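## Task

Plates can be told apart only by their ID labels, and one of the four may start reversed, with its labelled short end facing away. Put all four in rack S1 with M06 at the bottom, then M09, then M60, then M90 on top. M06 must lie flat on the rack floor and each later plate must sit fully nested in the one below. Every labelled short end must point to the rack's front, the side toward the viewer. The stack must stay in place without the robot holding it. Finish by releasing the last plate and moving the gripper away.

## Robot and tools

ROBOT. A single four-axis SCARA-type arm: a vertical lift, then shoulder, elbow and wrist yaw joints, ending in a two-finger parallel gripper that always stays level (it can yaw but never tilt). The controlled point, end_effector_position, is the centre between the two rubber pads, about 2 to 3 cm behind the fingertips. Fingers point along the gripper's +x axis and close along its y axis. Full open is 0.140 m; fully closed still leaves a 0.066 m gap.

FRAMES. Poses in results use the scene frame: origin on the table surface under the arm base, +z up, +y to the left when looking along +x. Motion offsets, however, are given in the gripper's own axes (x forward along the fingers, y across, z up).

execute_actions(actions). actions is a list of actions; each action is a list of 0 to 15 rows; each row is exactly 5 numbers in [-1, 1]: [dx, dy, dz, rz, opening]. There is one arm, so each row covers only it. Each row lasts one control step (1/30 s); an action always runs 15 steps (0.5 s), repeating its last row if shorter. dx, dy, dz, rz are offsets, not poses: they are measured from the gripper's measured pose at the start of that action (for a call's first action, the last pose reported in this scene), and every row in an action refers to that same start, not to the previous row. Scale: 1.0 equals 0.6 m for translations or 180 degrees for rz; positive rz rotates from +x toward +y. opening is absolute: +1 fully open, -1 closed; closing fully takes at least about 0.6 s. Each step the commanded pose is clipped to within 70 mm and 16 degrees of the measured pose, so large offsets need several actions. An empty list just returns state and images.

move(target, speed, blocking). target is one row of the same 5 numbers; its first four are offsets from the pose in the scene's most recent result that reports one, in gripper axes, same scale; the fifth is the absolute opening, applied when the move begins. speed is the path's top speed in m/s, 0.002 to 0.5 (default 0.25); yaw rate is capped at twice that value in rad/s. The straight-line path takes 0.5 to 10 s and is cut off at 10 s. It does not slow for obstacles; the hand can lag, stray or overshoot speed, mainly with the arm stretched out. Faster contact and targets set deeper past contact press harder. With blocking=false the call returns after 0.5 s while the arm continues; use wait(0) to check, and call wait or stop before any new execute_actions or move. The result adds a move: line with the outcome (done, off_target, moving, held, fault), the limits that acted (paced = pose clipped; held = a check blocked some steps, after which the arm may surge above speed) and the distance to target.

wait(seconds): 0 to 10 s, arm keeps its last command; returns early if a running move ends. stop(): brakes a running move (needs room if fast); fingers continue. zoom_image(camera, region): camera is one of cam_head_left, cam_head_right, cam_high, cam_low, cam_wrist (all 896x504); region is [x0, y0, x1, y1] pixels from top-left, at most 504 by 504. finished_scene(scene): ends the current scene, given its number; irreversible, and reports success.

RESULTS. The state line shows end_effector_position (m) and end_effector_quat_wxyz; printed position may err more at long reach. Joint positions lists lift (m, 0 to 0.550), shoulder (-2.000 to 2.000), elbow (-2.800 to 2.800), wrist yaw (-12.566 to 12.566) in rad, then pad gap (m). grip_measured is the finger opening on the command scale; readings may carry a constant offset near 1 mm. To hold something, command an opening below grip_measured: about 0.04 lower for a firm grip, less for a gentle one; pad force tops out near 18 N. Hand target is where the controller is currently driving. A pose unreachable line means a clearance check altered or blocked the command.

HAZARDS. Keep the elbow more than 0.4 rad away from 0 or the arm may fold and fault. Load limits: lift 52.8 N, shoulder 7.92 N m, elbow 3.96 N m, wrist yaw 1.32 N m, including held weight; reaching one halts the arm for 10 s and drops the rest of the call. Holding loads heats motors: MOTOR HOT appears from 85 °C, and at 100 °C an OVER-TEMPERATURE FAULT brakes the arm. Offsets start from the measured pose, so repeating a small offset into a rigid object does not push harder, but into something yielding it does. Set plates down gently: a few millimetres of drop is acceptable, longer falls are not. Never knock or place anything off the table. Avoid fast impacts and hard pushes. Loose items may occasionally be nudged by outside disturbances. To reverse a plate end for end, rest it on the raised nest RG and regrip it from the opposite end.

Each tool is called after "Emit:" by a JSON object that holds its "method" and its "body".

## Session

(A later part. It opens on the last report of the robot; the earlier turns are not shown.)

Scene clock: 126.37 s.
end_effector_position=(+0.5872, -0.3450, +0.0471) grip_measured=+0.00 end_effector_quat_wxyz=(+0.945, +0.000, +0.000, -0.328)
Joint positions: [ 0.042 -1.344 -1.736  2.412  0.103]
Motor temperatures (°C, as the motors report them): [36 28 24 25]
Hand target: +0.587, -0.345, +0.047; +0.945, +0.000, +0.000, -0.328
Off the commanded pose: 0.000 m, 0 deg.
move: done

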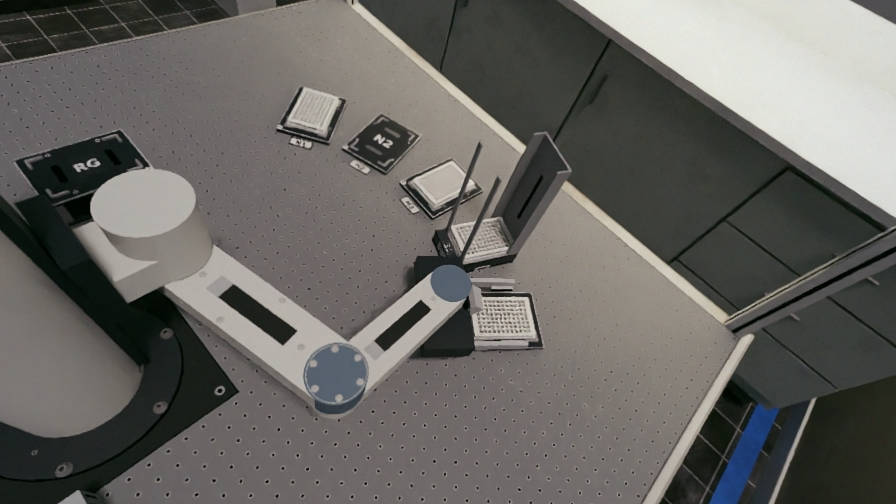

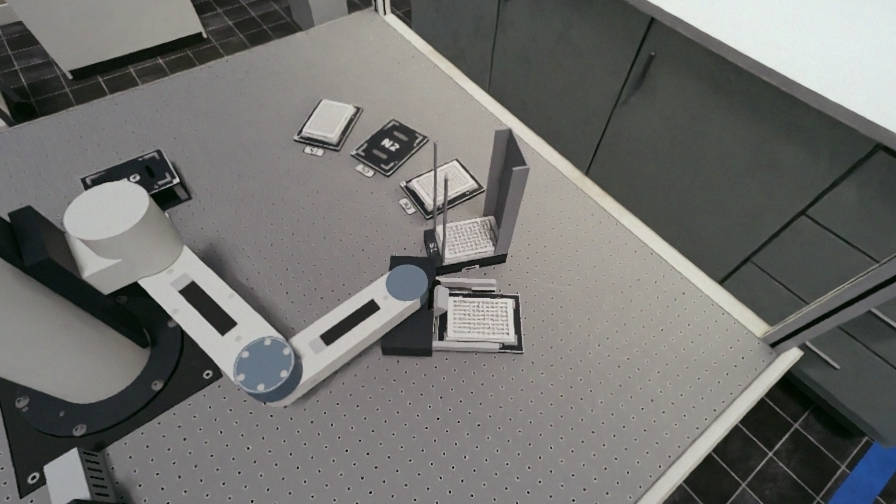

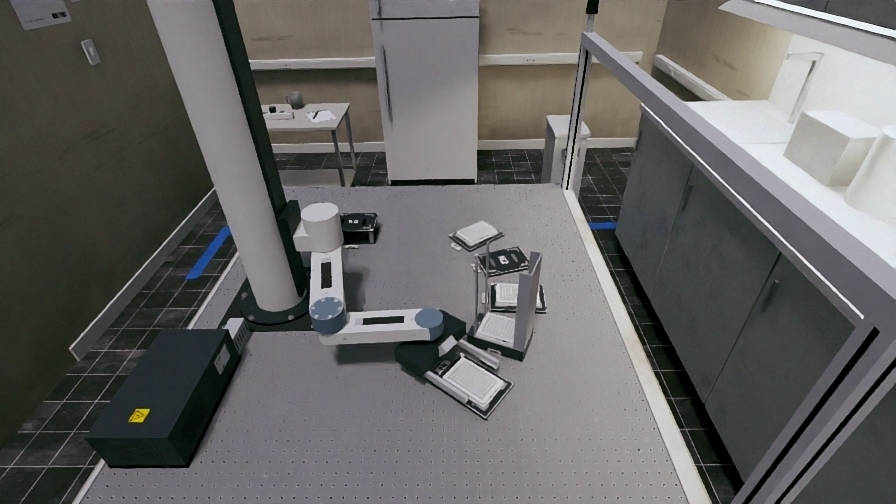

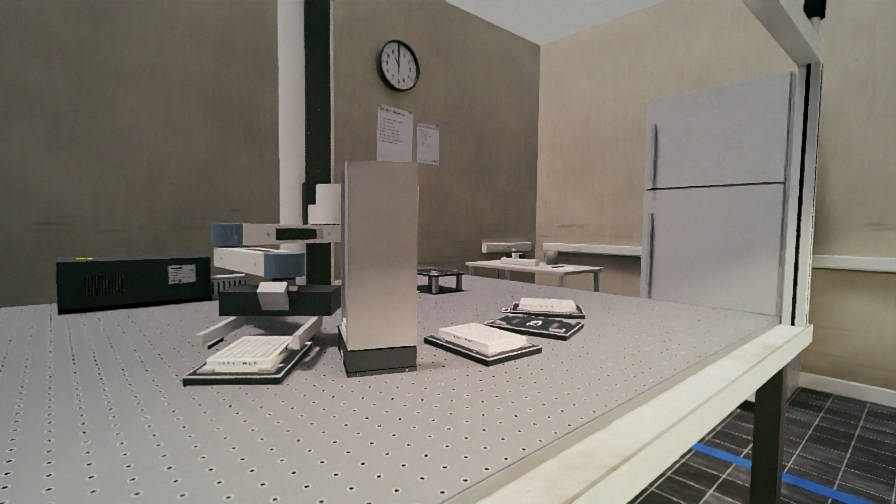

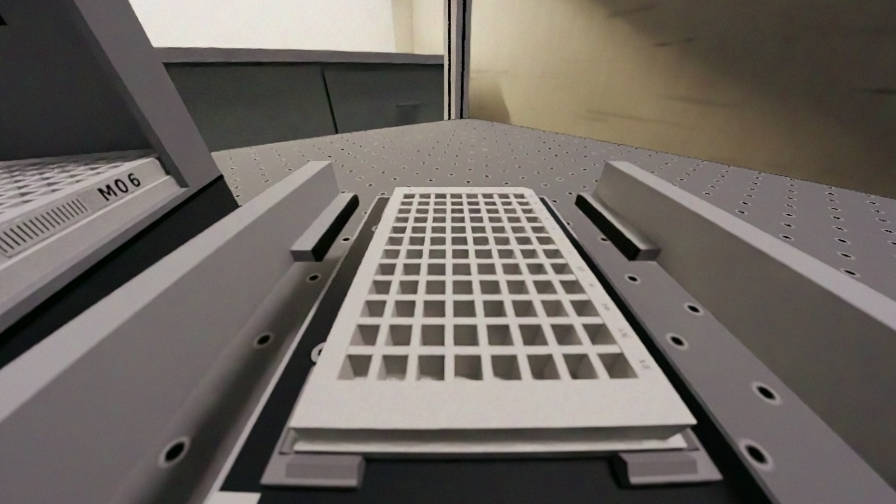

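Emit:
{"method": "move", "body": {"target": [0.0024,0,-0.0318,0.0015,-0.25], "speed": 0.06}}

Emit:
{"method": "execute_actions", "body": {"actions": [[[0,0,0,0,-0.3],[0,0,0,0,-0.36],[0,0,0,0,-0.4],[0,0,0,0,-0.43],[0,0,0,0,-0.46],[0,0,0,0,-0.48],[0,0,0,0,-0.5],[0,0,0,0,-0.52],[0,0,0,0,-0.55]],[[0,0,0.002,0,-0.55],[0,0,0.004,0,-0.55],[0,0,0.007,0,-0.55],[0,0,0.01,0,-0.55],[0,0,0.014,0,-0.55],[0,0,0.018,0,-0.55],[0,0,0.022,0,-0.55],[0,0,0.026,0,-0.55],[0,0,0.03,0,-0.55]]]}}

Emit:
{"method": "zoom_image", "body": {"camera": "cam_high", "region": [280,170,520,330]}}

Scene clock: 135.33 s.
end_effector_position=(+0.5882, -0.3460, +0.0279) grip_measured=-0.25 end_effector_quat_wxyz=(+0.945, +0.000, +0.000, -0.326)
Joint positions: [ 0.023 -1.342 -1.745  2.423  0.094]
Motor temperatures (°C, as the motors report them): [36 27 24 25]
Hand target: +0.588, -0.346, +0.028; +0.945, +0.000, +0.000, -0.326
Off the commanded pose: 0.000 m, 0 deg.
move: done

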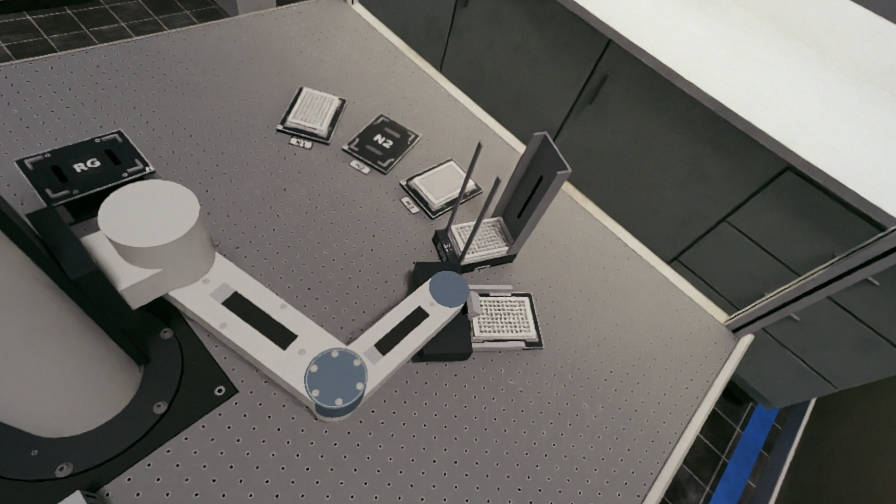

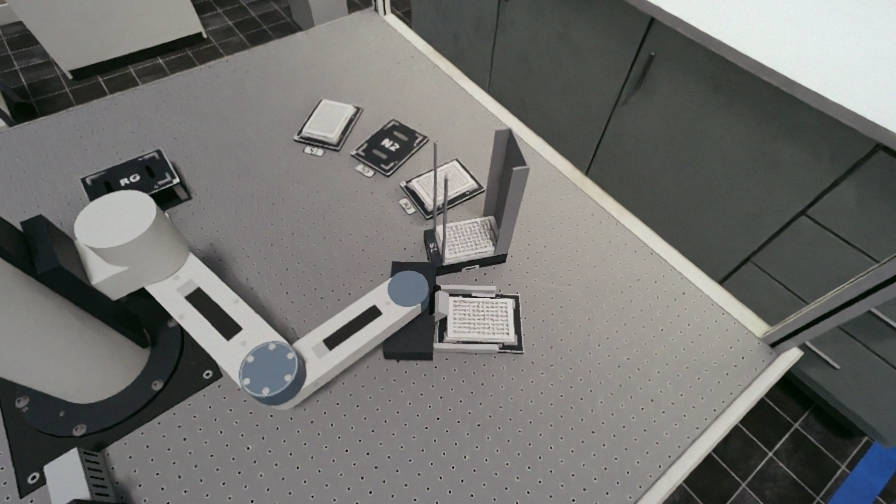

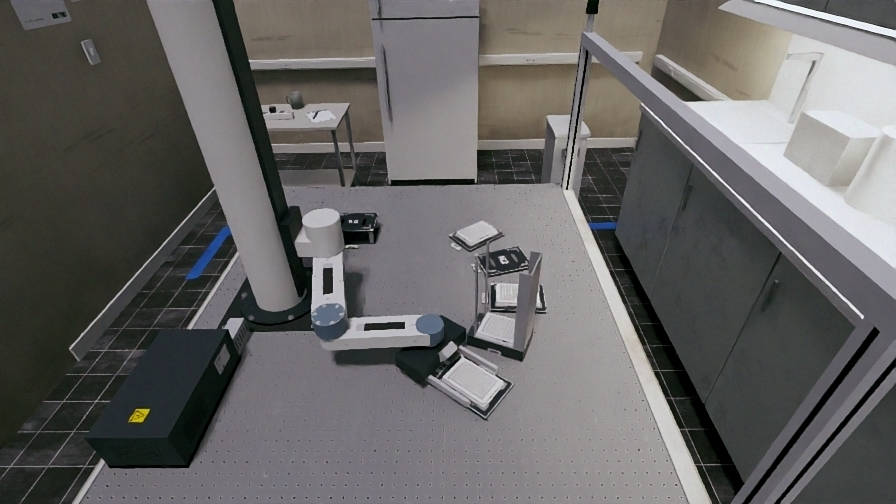

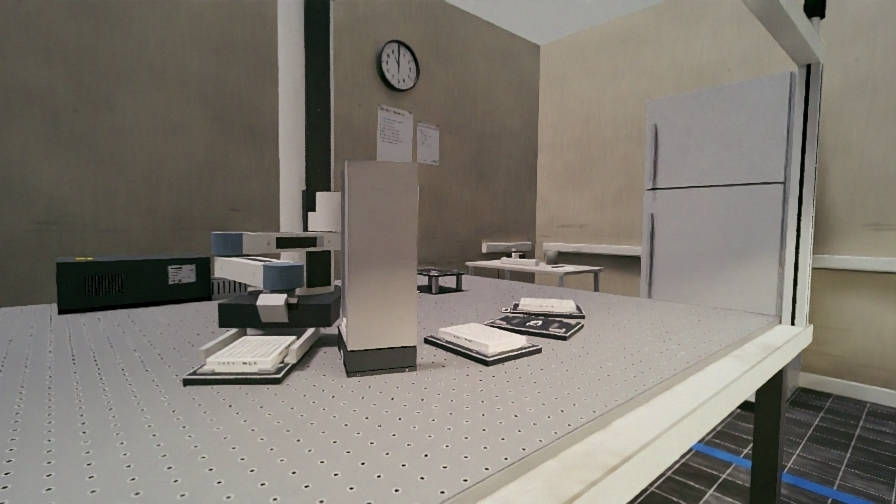

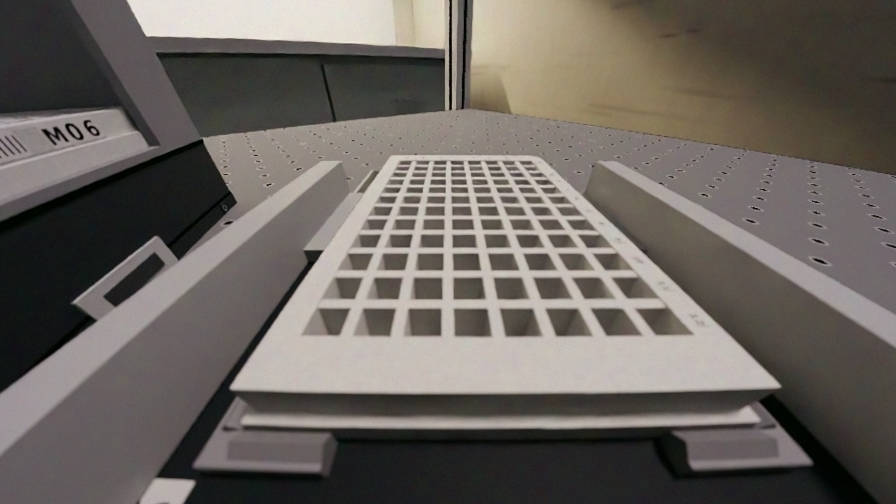

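Scene clock: 136.33 s.
end_effector_position=(+0.5882, -0.3461, +0.0460) grip_measured=-0.50 end_effector_quat_wxyz=(+0.945, +0.000, +0.000, -0.326)
Joint positions: [ 0.041 -1.342 -1.745  2.423  0.085]
Motor temperatures (°C, as the motors report them): [36 27 24 25]
Hand target: +0.588, -0.346, +0.046; +0.945, +0.000, +0.000, -0.326
Off the commanded pose: 0.000 m, 0 deg.

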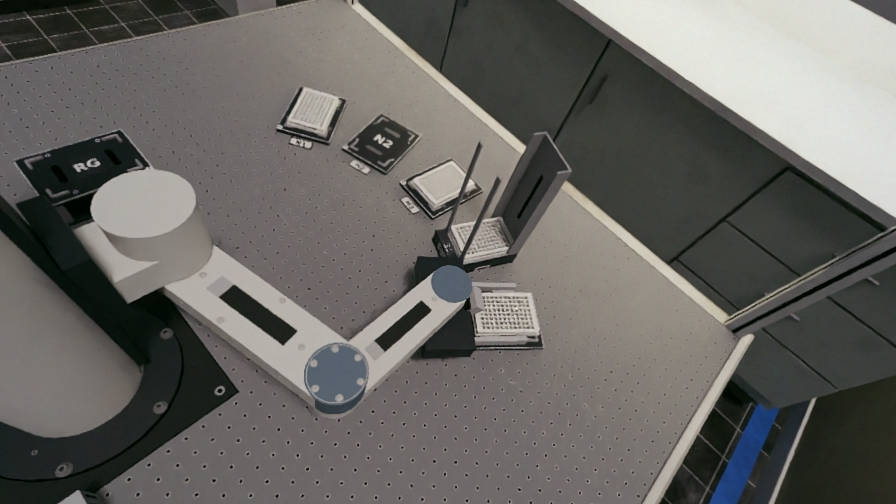

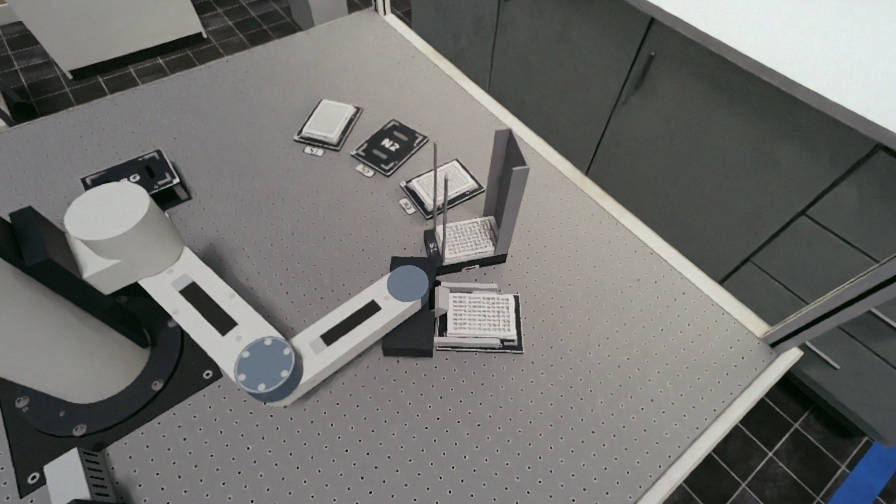

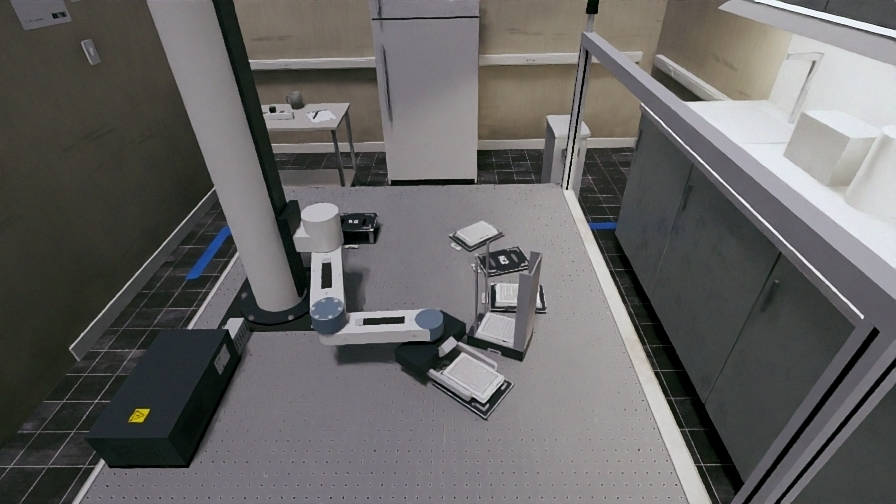

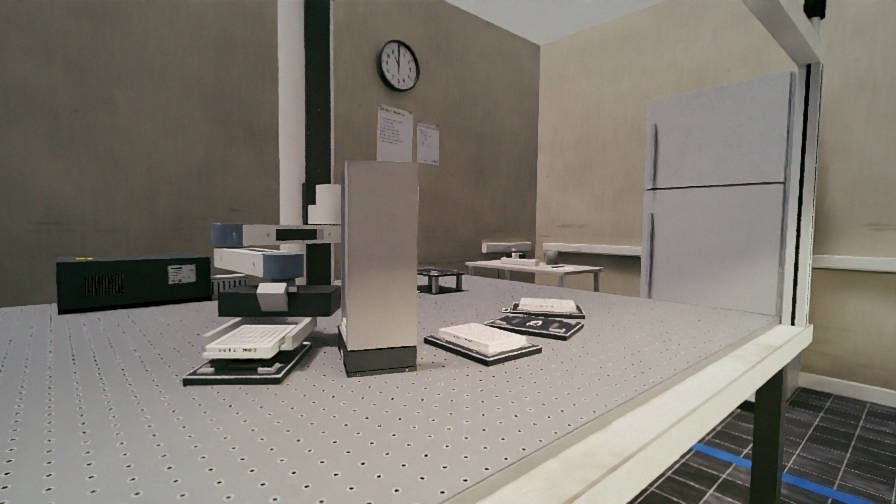

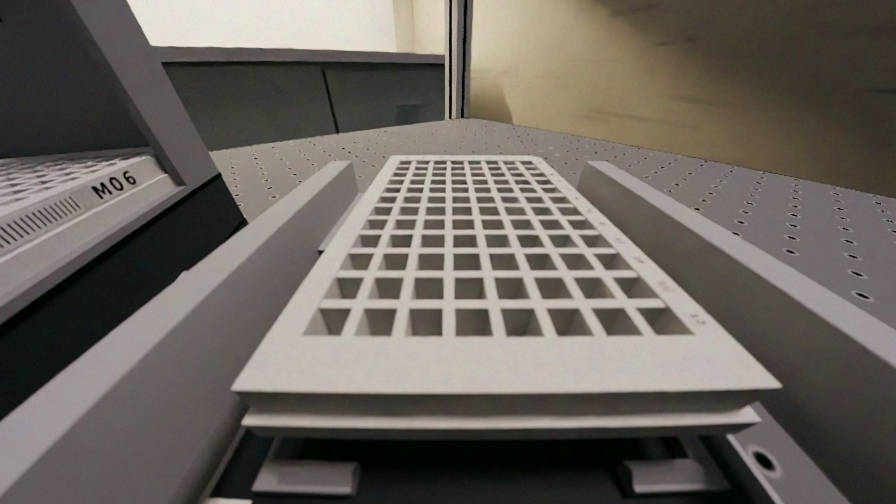

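Region (280, 170, 520, 330) of cam_high's 896x504 image, scaled by 2.100, with more detail than that image has.

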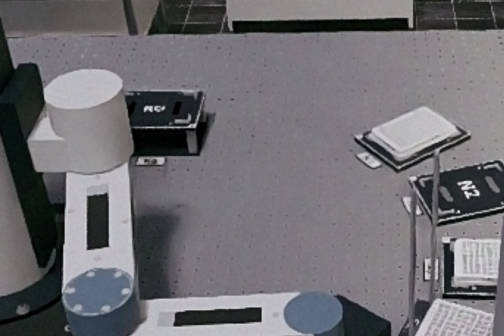

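Emit:
{"method": "move", "body": {"target": [-0.283,0,0.1,0,-0.55], "speed": 0.35}}

Emit:
{"method": "move", "body": {"target": [-0.251,0.525,0.04,0.2114,-0.55], "speed": 0.4}}

Scene clock: 168.70 s.
end_effector_position=(+0.4546, -0.2411, +0.1060) grip_measured=-0.50 end_effector_quat_wxyz=(+0.945, +0.000, +0.000, -0.326)
Joint positions: [ 0.101 -1.703 -0.902  1.94   0.085]
Motor temperatures (°C, as the motors report them): [36 27 24 25]
Hand target: +0.455, -0.241, +0.106; +0.945, +0.000, +0.000, -0.326
Off the commanded pose: 0.000 m, 0 deg.
move: done

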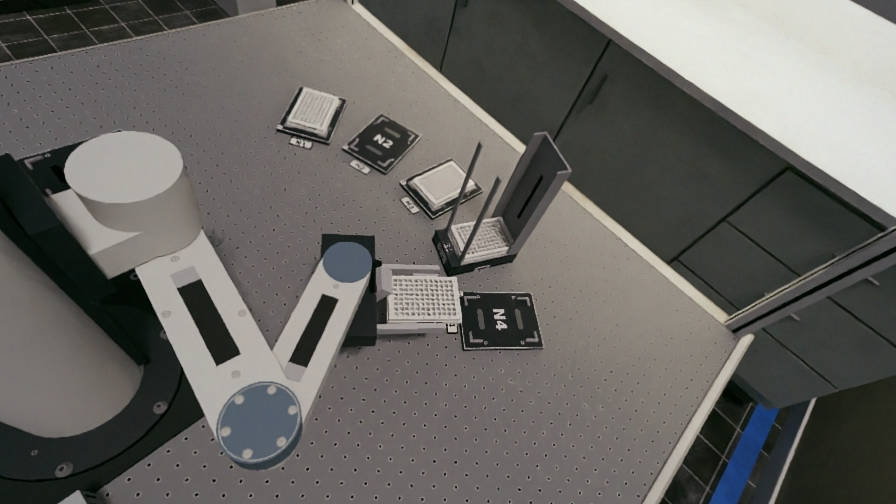

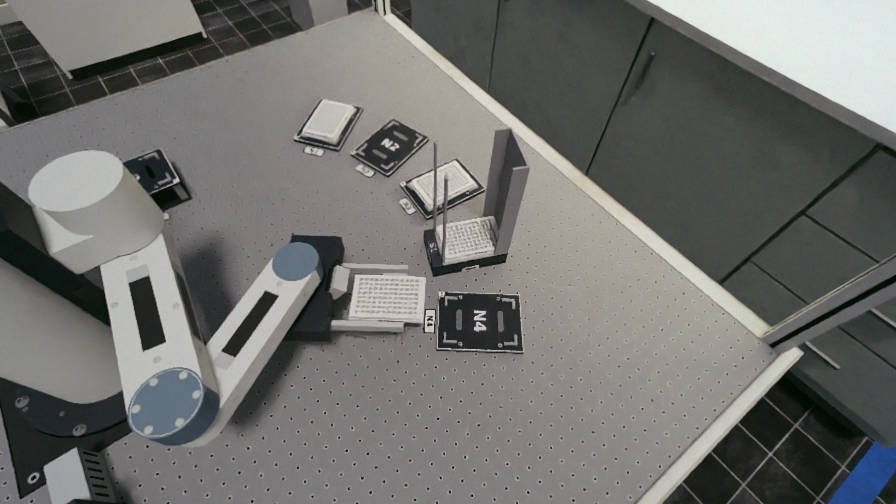

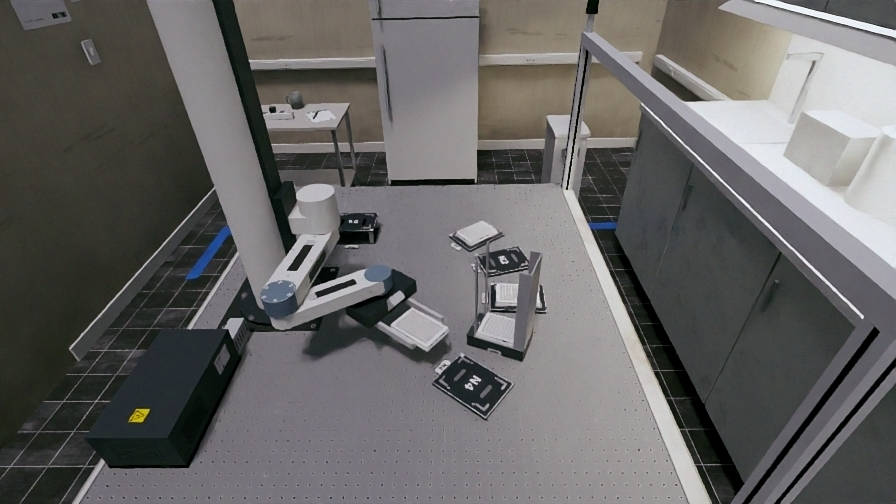

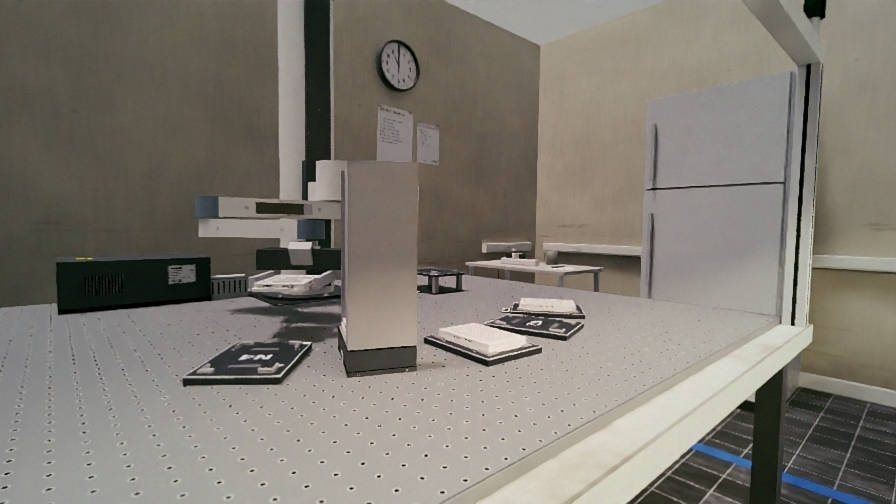

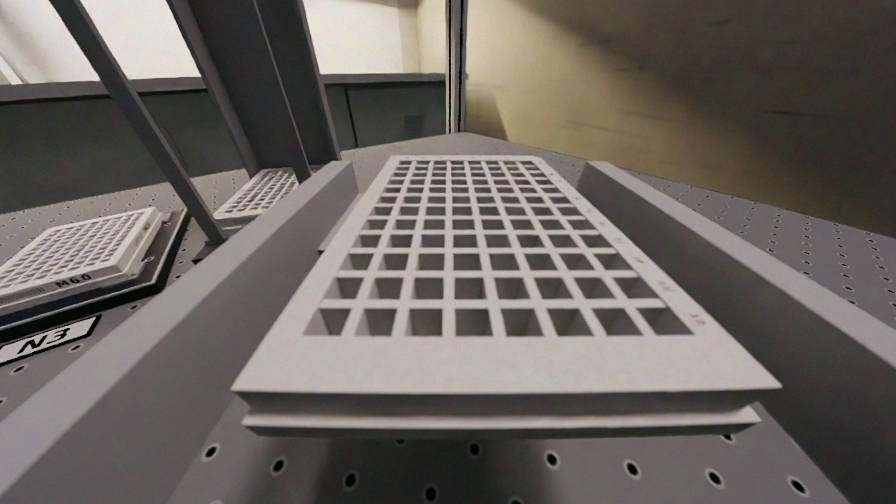

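Scene clock: 170.17 s.
end_effector_position=(+0.5306, +0.0995, +0.1300) grip_measured=-0.50 end_effector_quat_wxyz=(+1.000, +0.000, +0.000, -0.000)
Joint positions: [ 0.125 -0.519 -0.937  1.455  0.085]
Motor temperatures (°C, as the motors report them): [36 27 24 25]
Hand target: +0.531, +0.099, +0.130; +1.000, +0.000, +0.000, -0.000
Off the commanded pose: 0.000 m, 0 deg.
move: done; limits=paced

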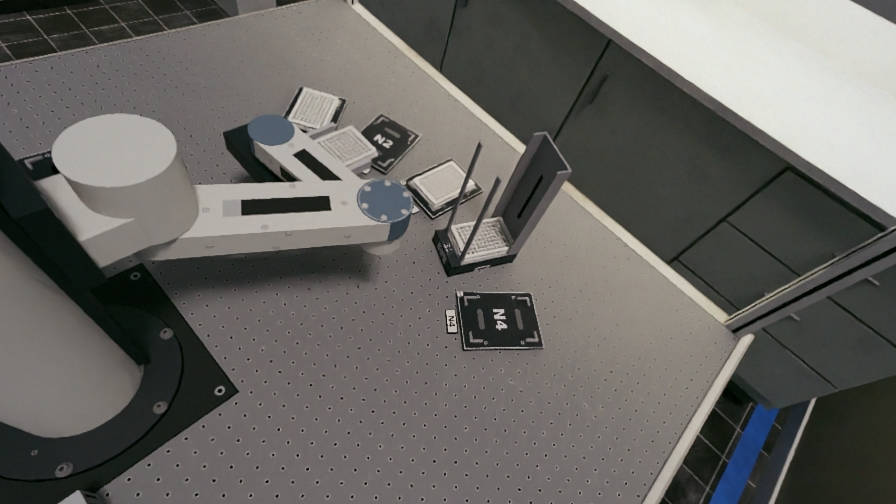

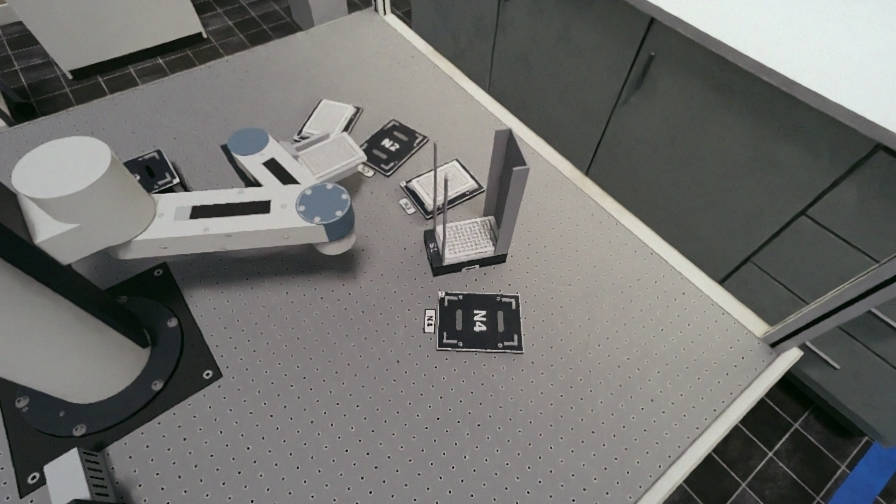

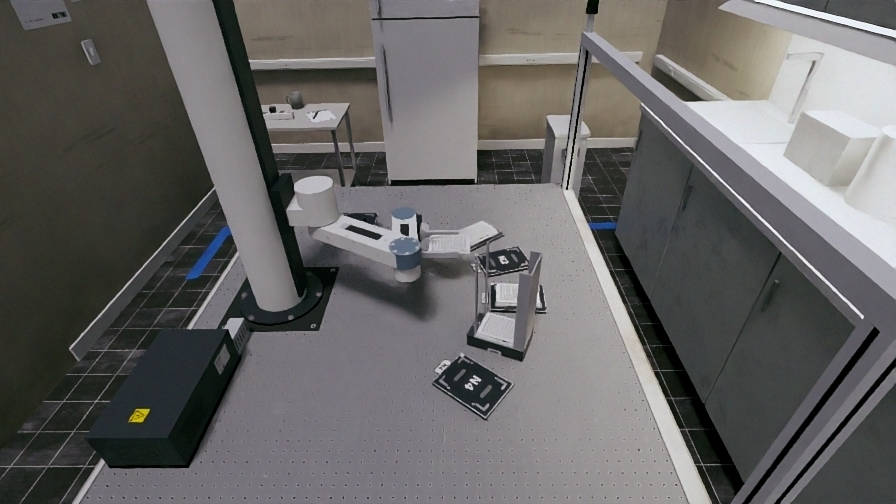

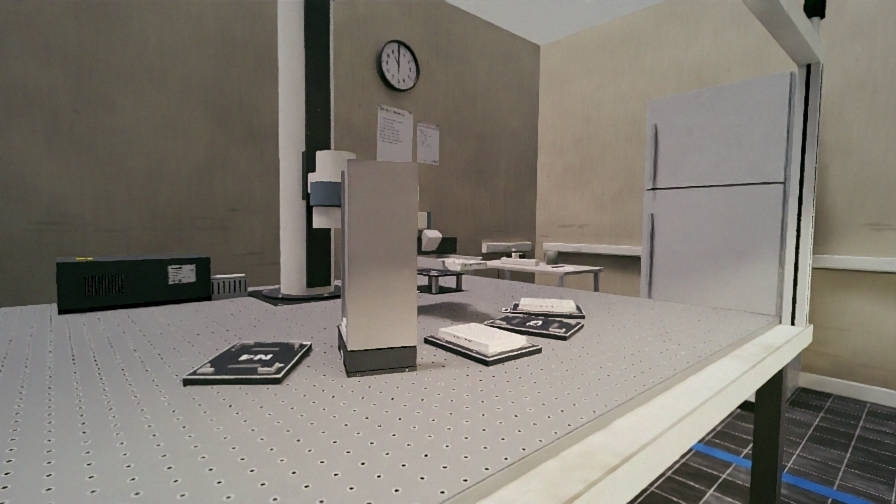

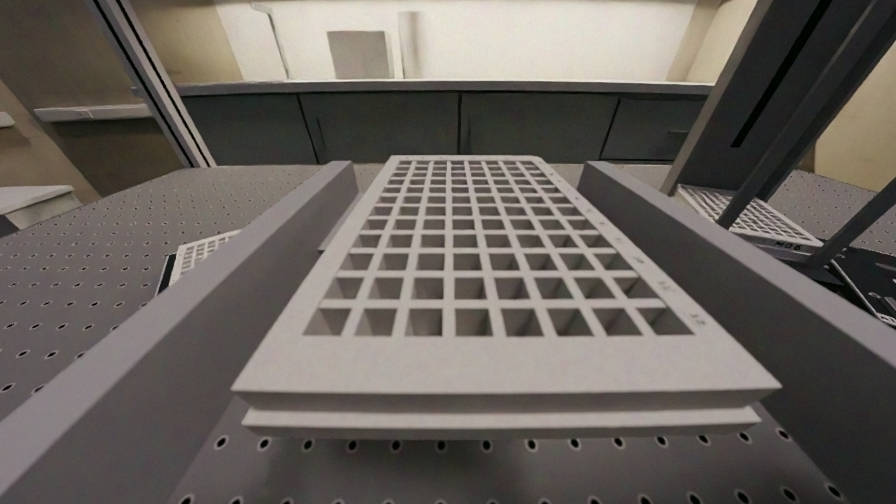

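Emit:
{"method": "move", "body": {"target": [-0.584,0.3925,0.0,0,-0.55], "speed": 0.35}}

Scene clock: 182.70 s.
end_effector_position=(+0.1807, +0.3355, +0.1300) grip_measured=-0.50 end_effector_quat_wxyz=(+1.000, +0.000, +0.000, -0.000)
Joint positions: [ 0.125  1.226 -1.531  0.304  0.085]
Motor temperatures (°C, as the motors report them): [36 28 24 25]
Hand target: +0.181, +0.336, +0.130; +1.000, +0.000, +0.000, -0.000
Off the commanded pose: 0.001 m, 0 deg.
move: done; limits=paced

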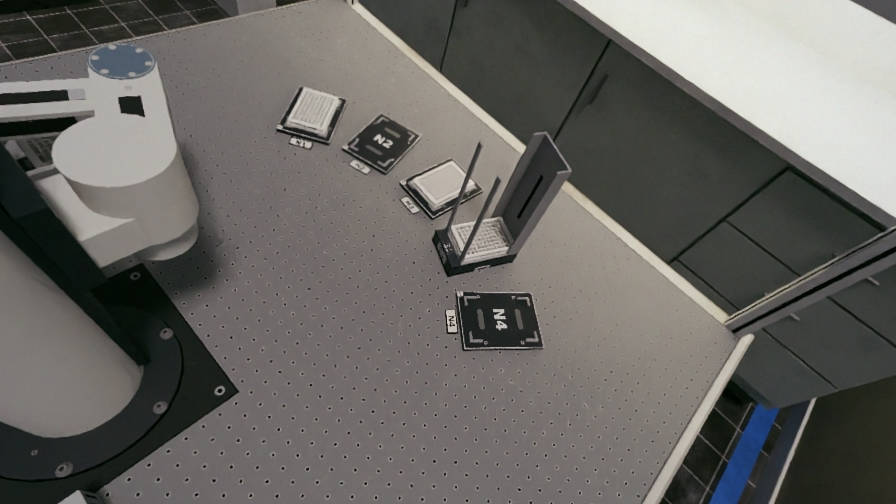

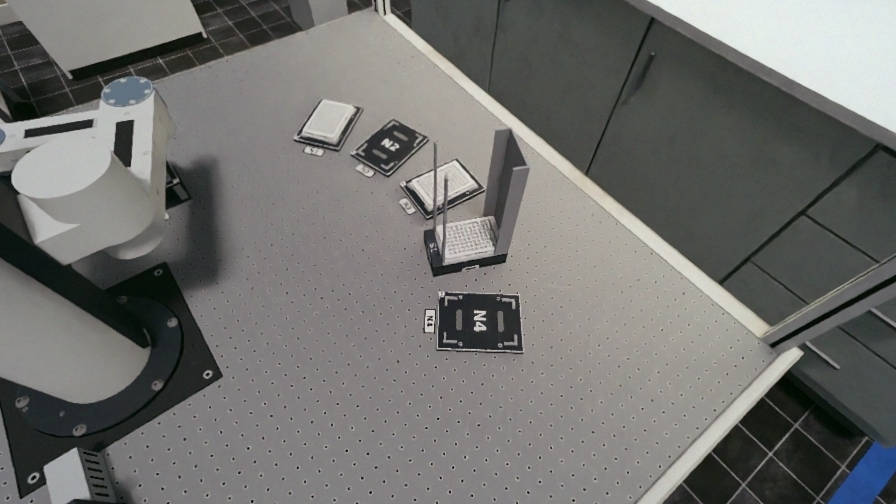

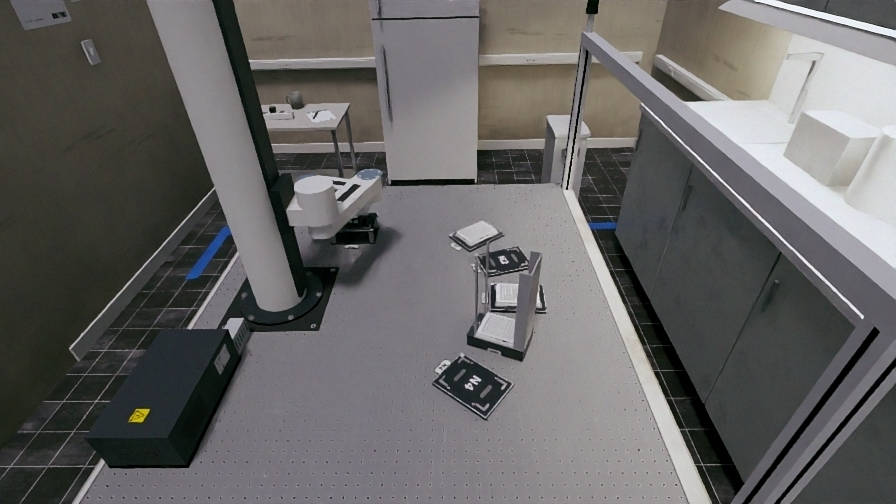

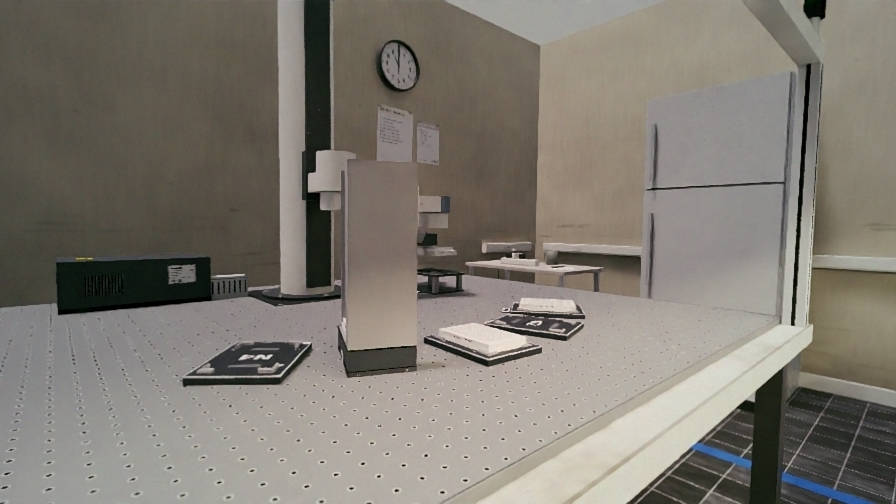

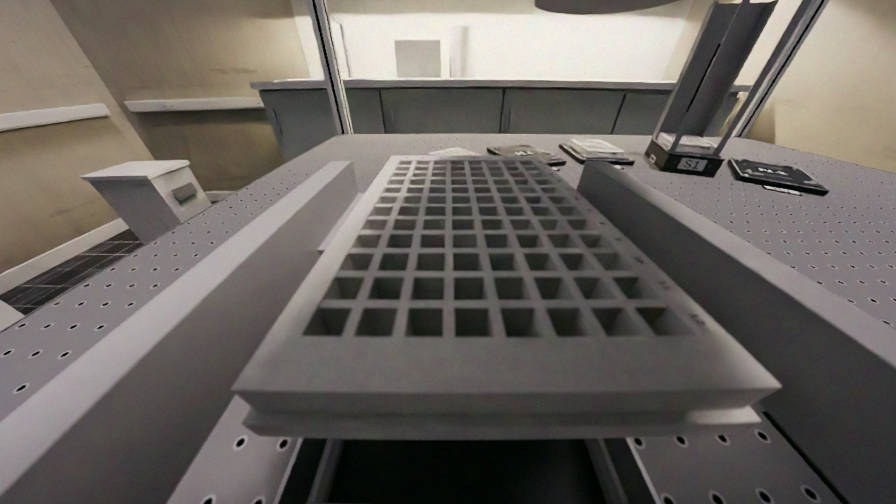

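Emit:
{"method": "move", "body": {"target": [0.05,0,-0.045,0,-0.55], "speed": 0.12}}

Scene clock: 187.97 s.
end_effector_position=(+0.2108, +0.3354, +0.1029) grip_measured=-0.50 end_effector_quat_wxyz=(+1.000, +0.000, +0.000, -0.001)
Joint positions: [ 0.098  1.124 -1.477  0.352  0.085]
Motor temperatures (°C, as the motors report them): [36 28 24 25]
Hand target: +0.211, +0.335, +0.103; +1.000, +0.000, +0.000, -0.000
Off the commanded pose: 0.000 m, 0 deg.
move: done

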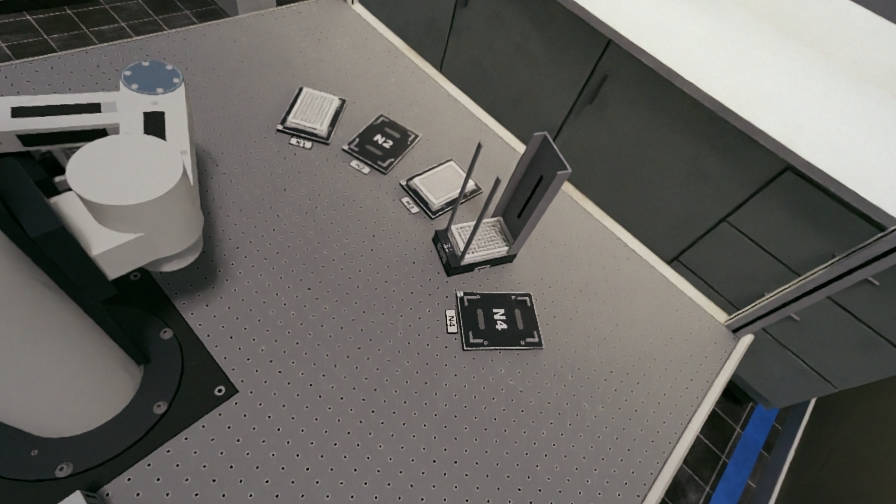

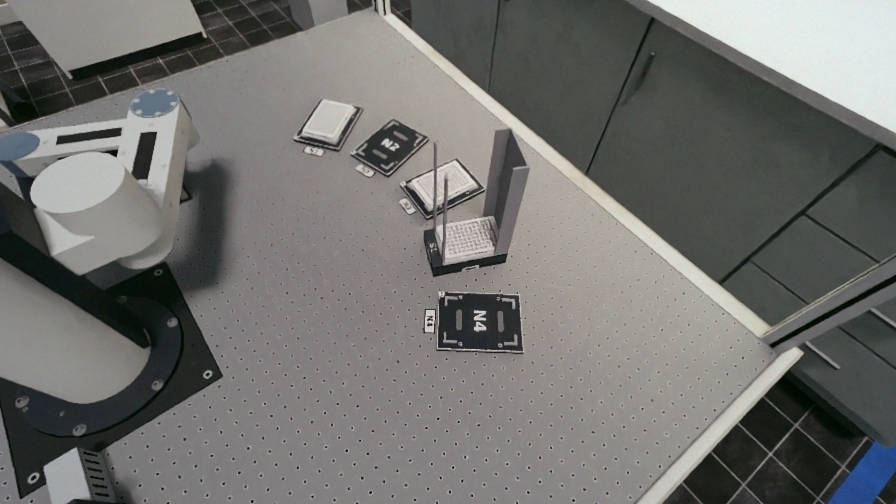

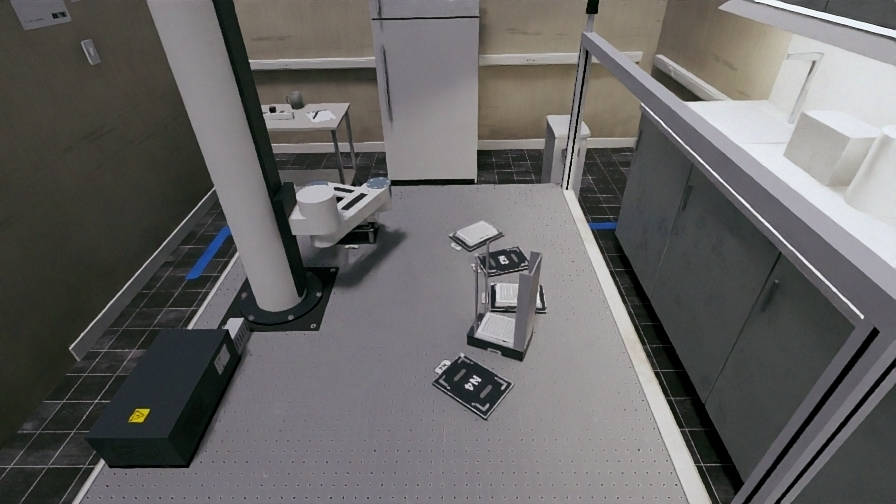

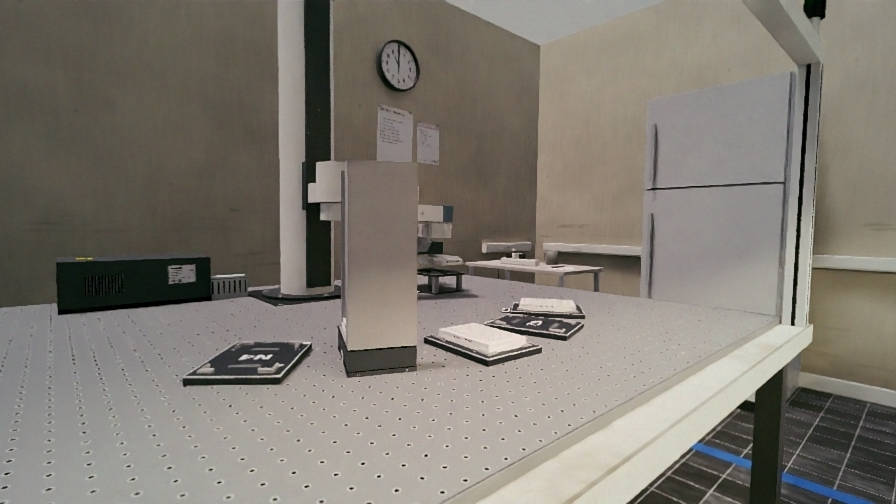

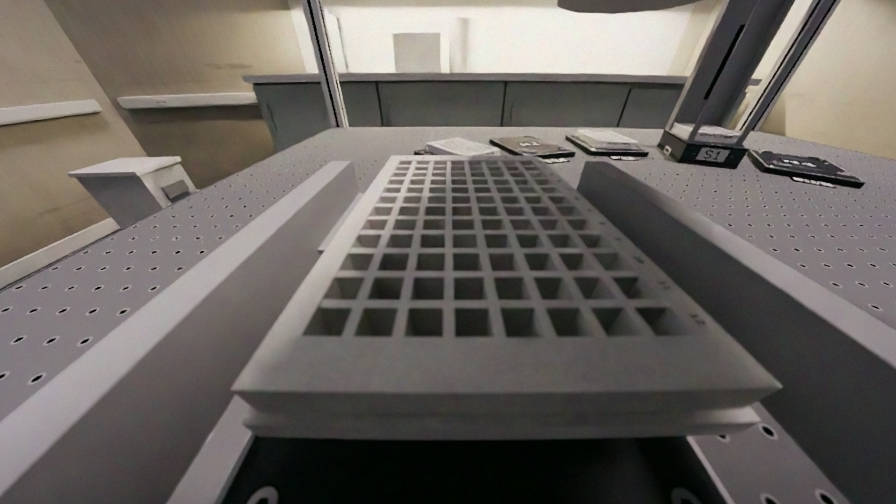

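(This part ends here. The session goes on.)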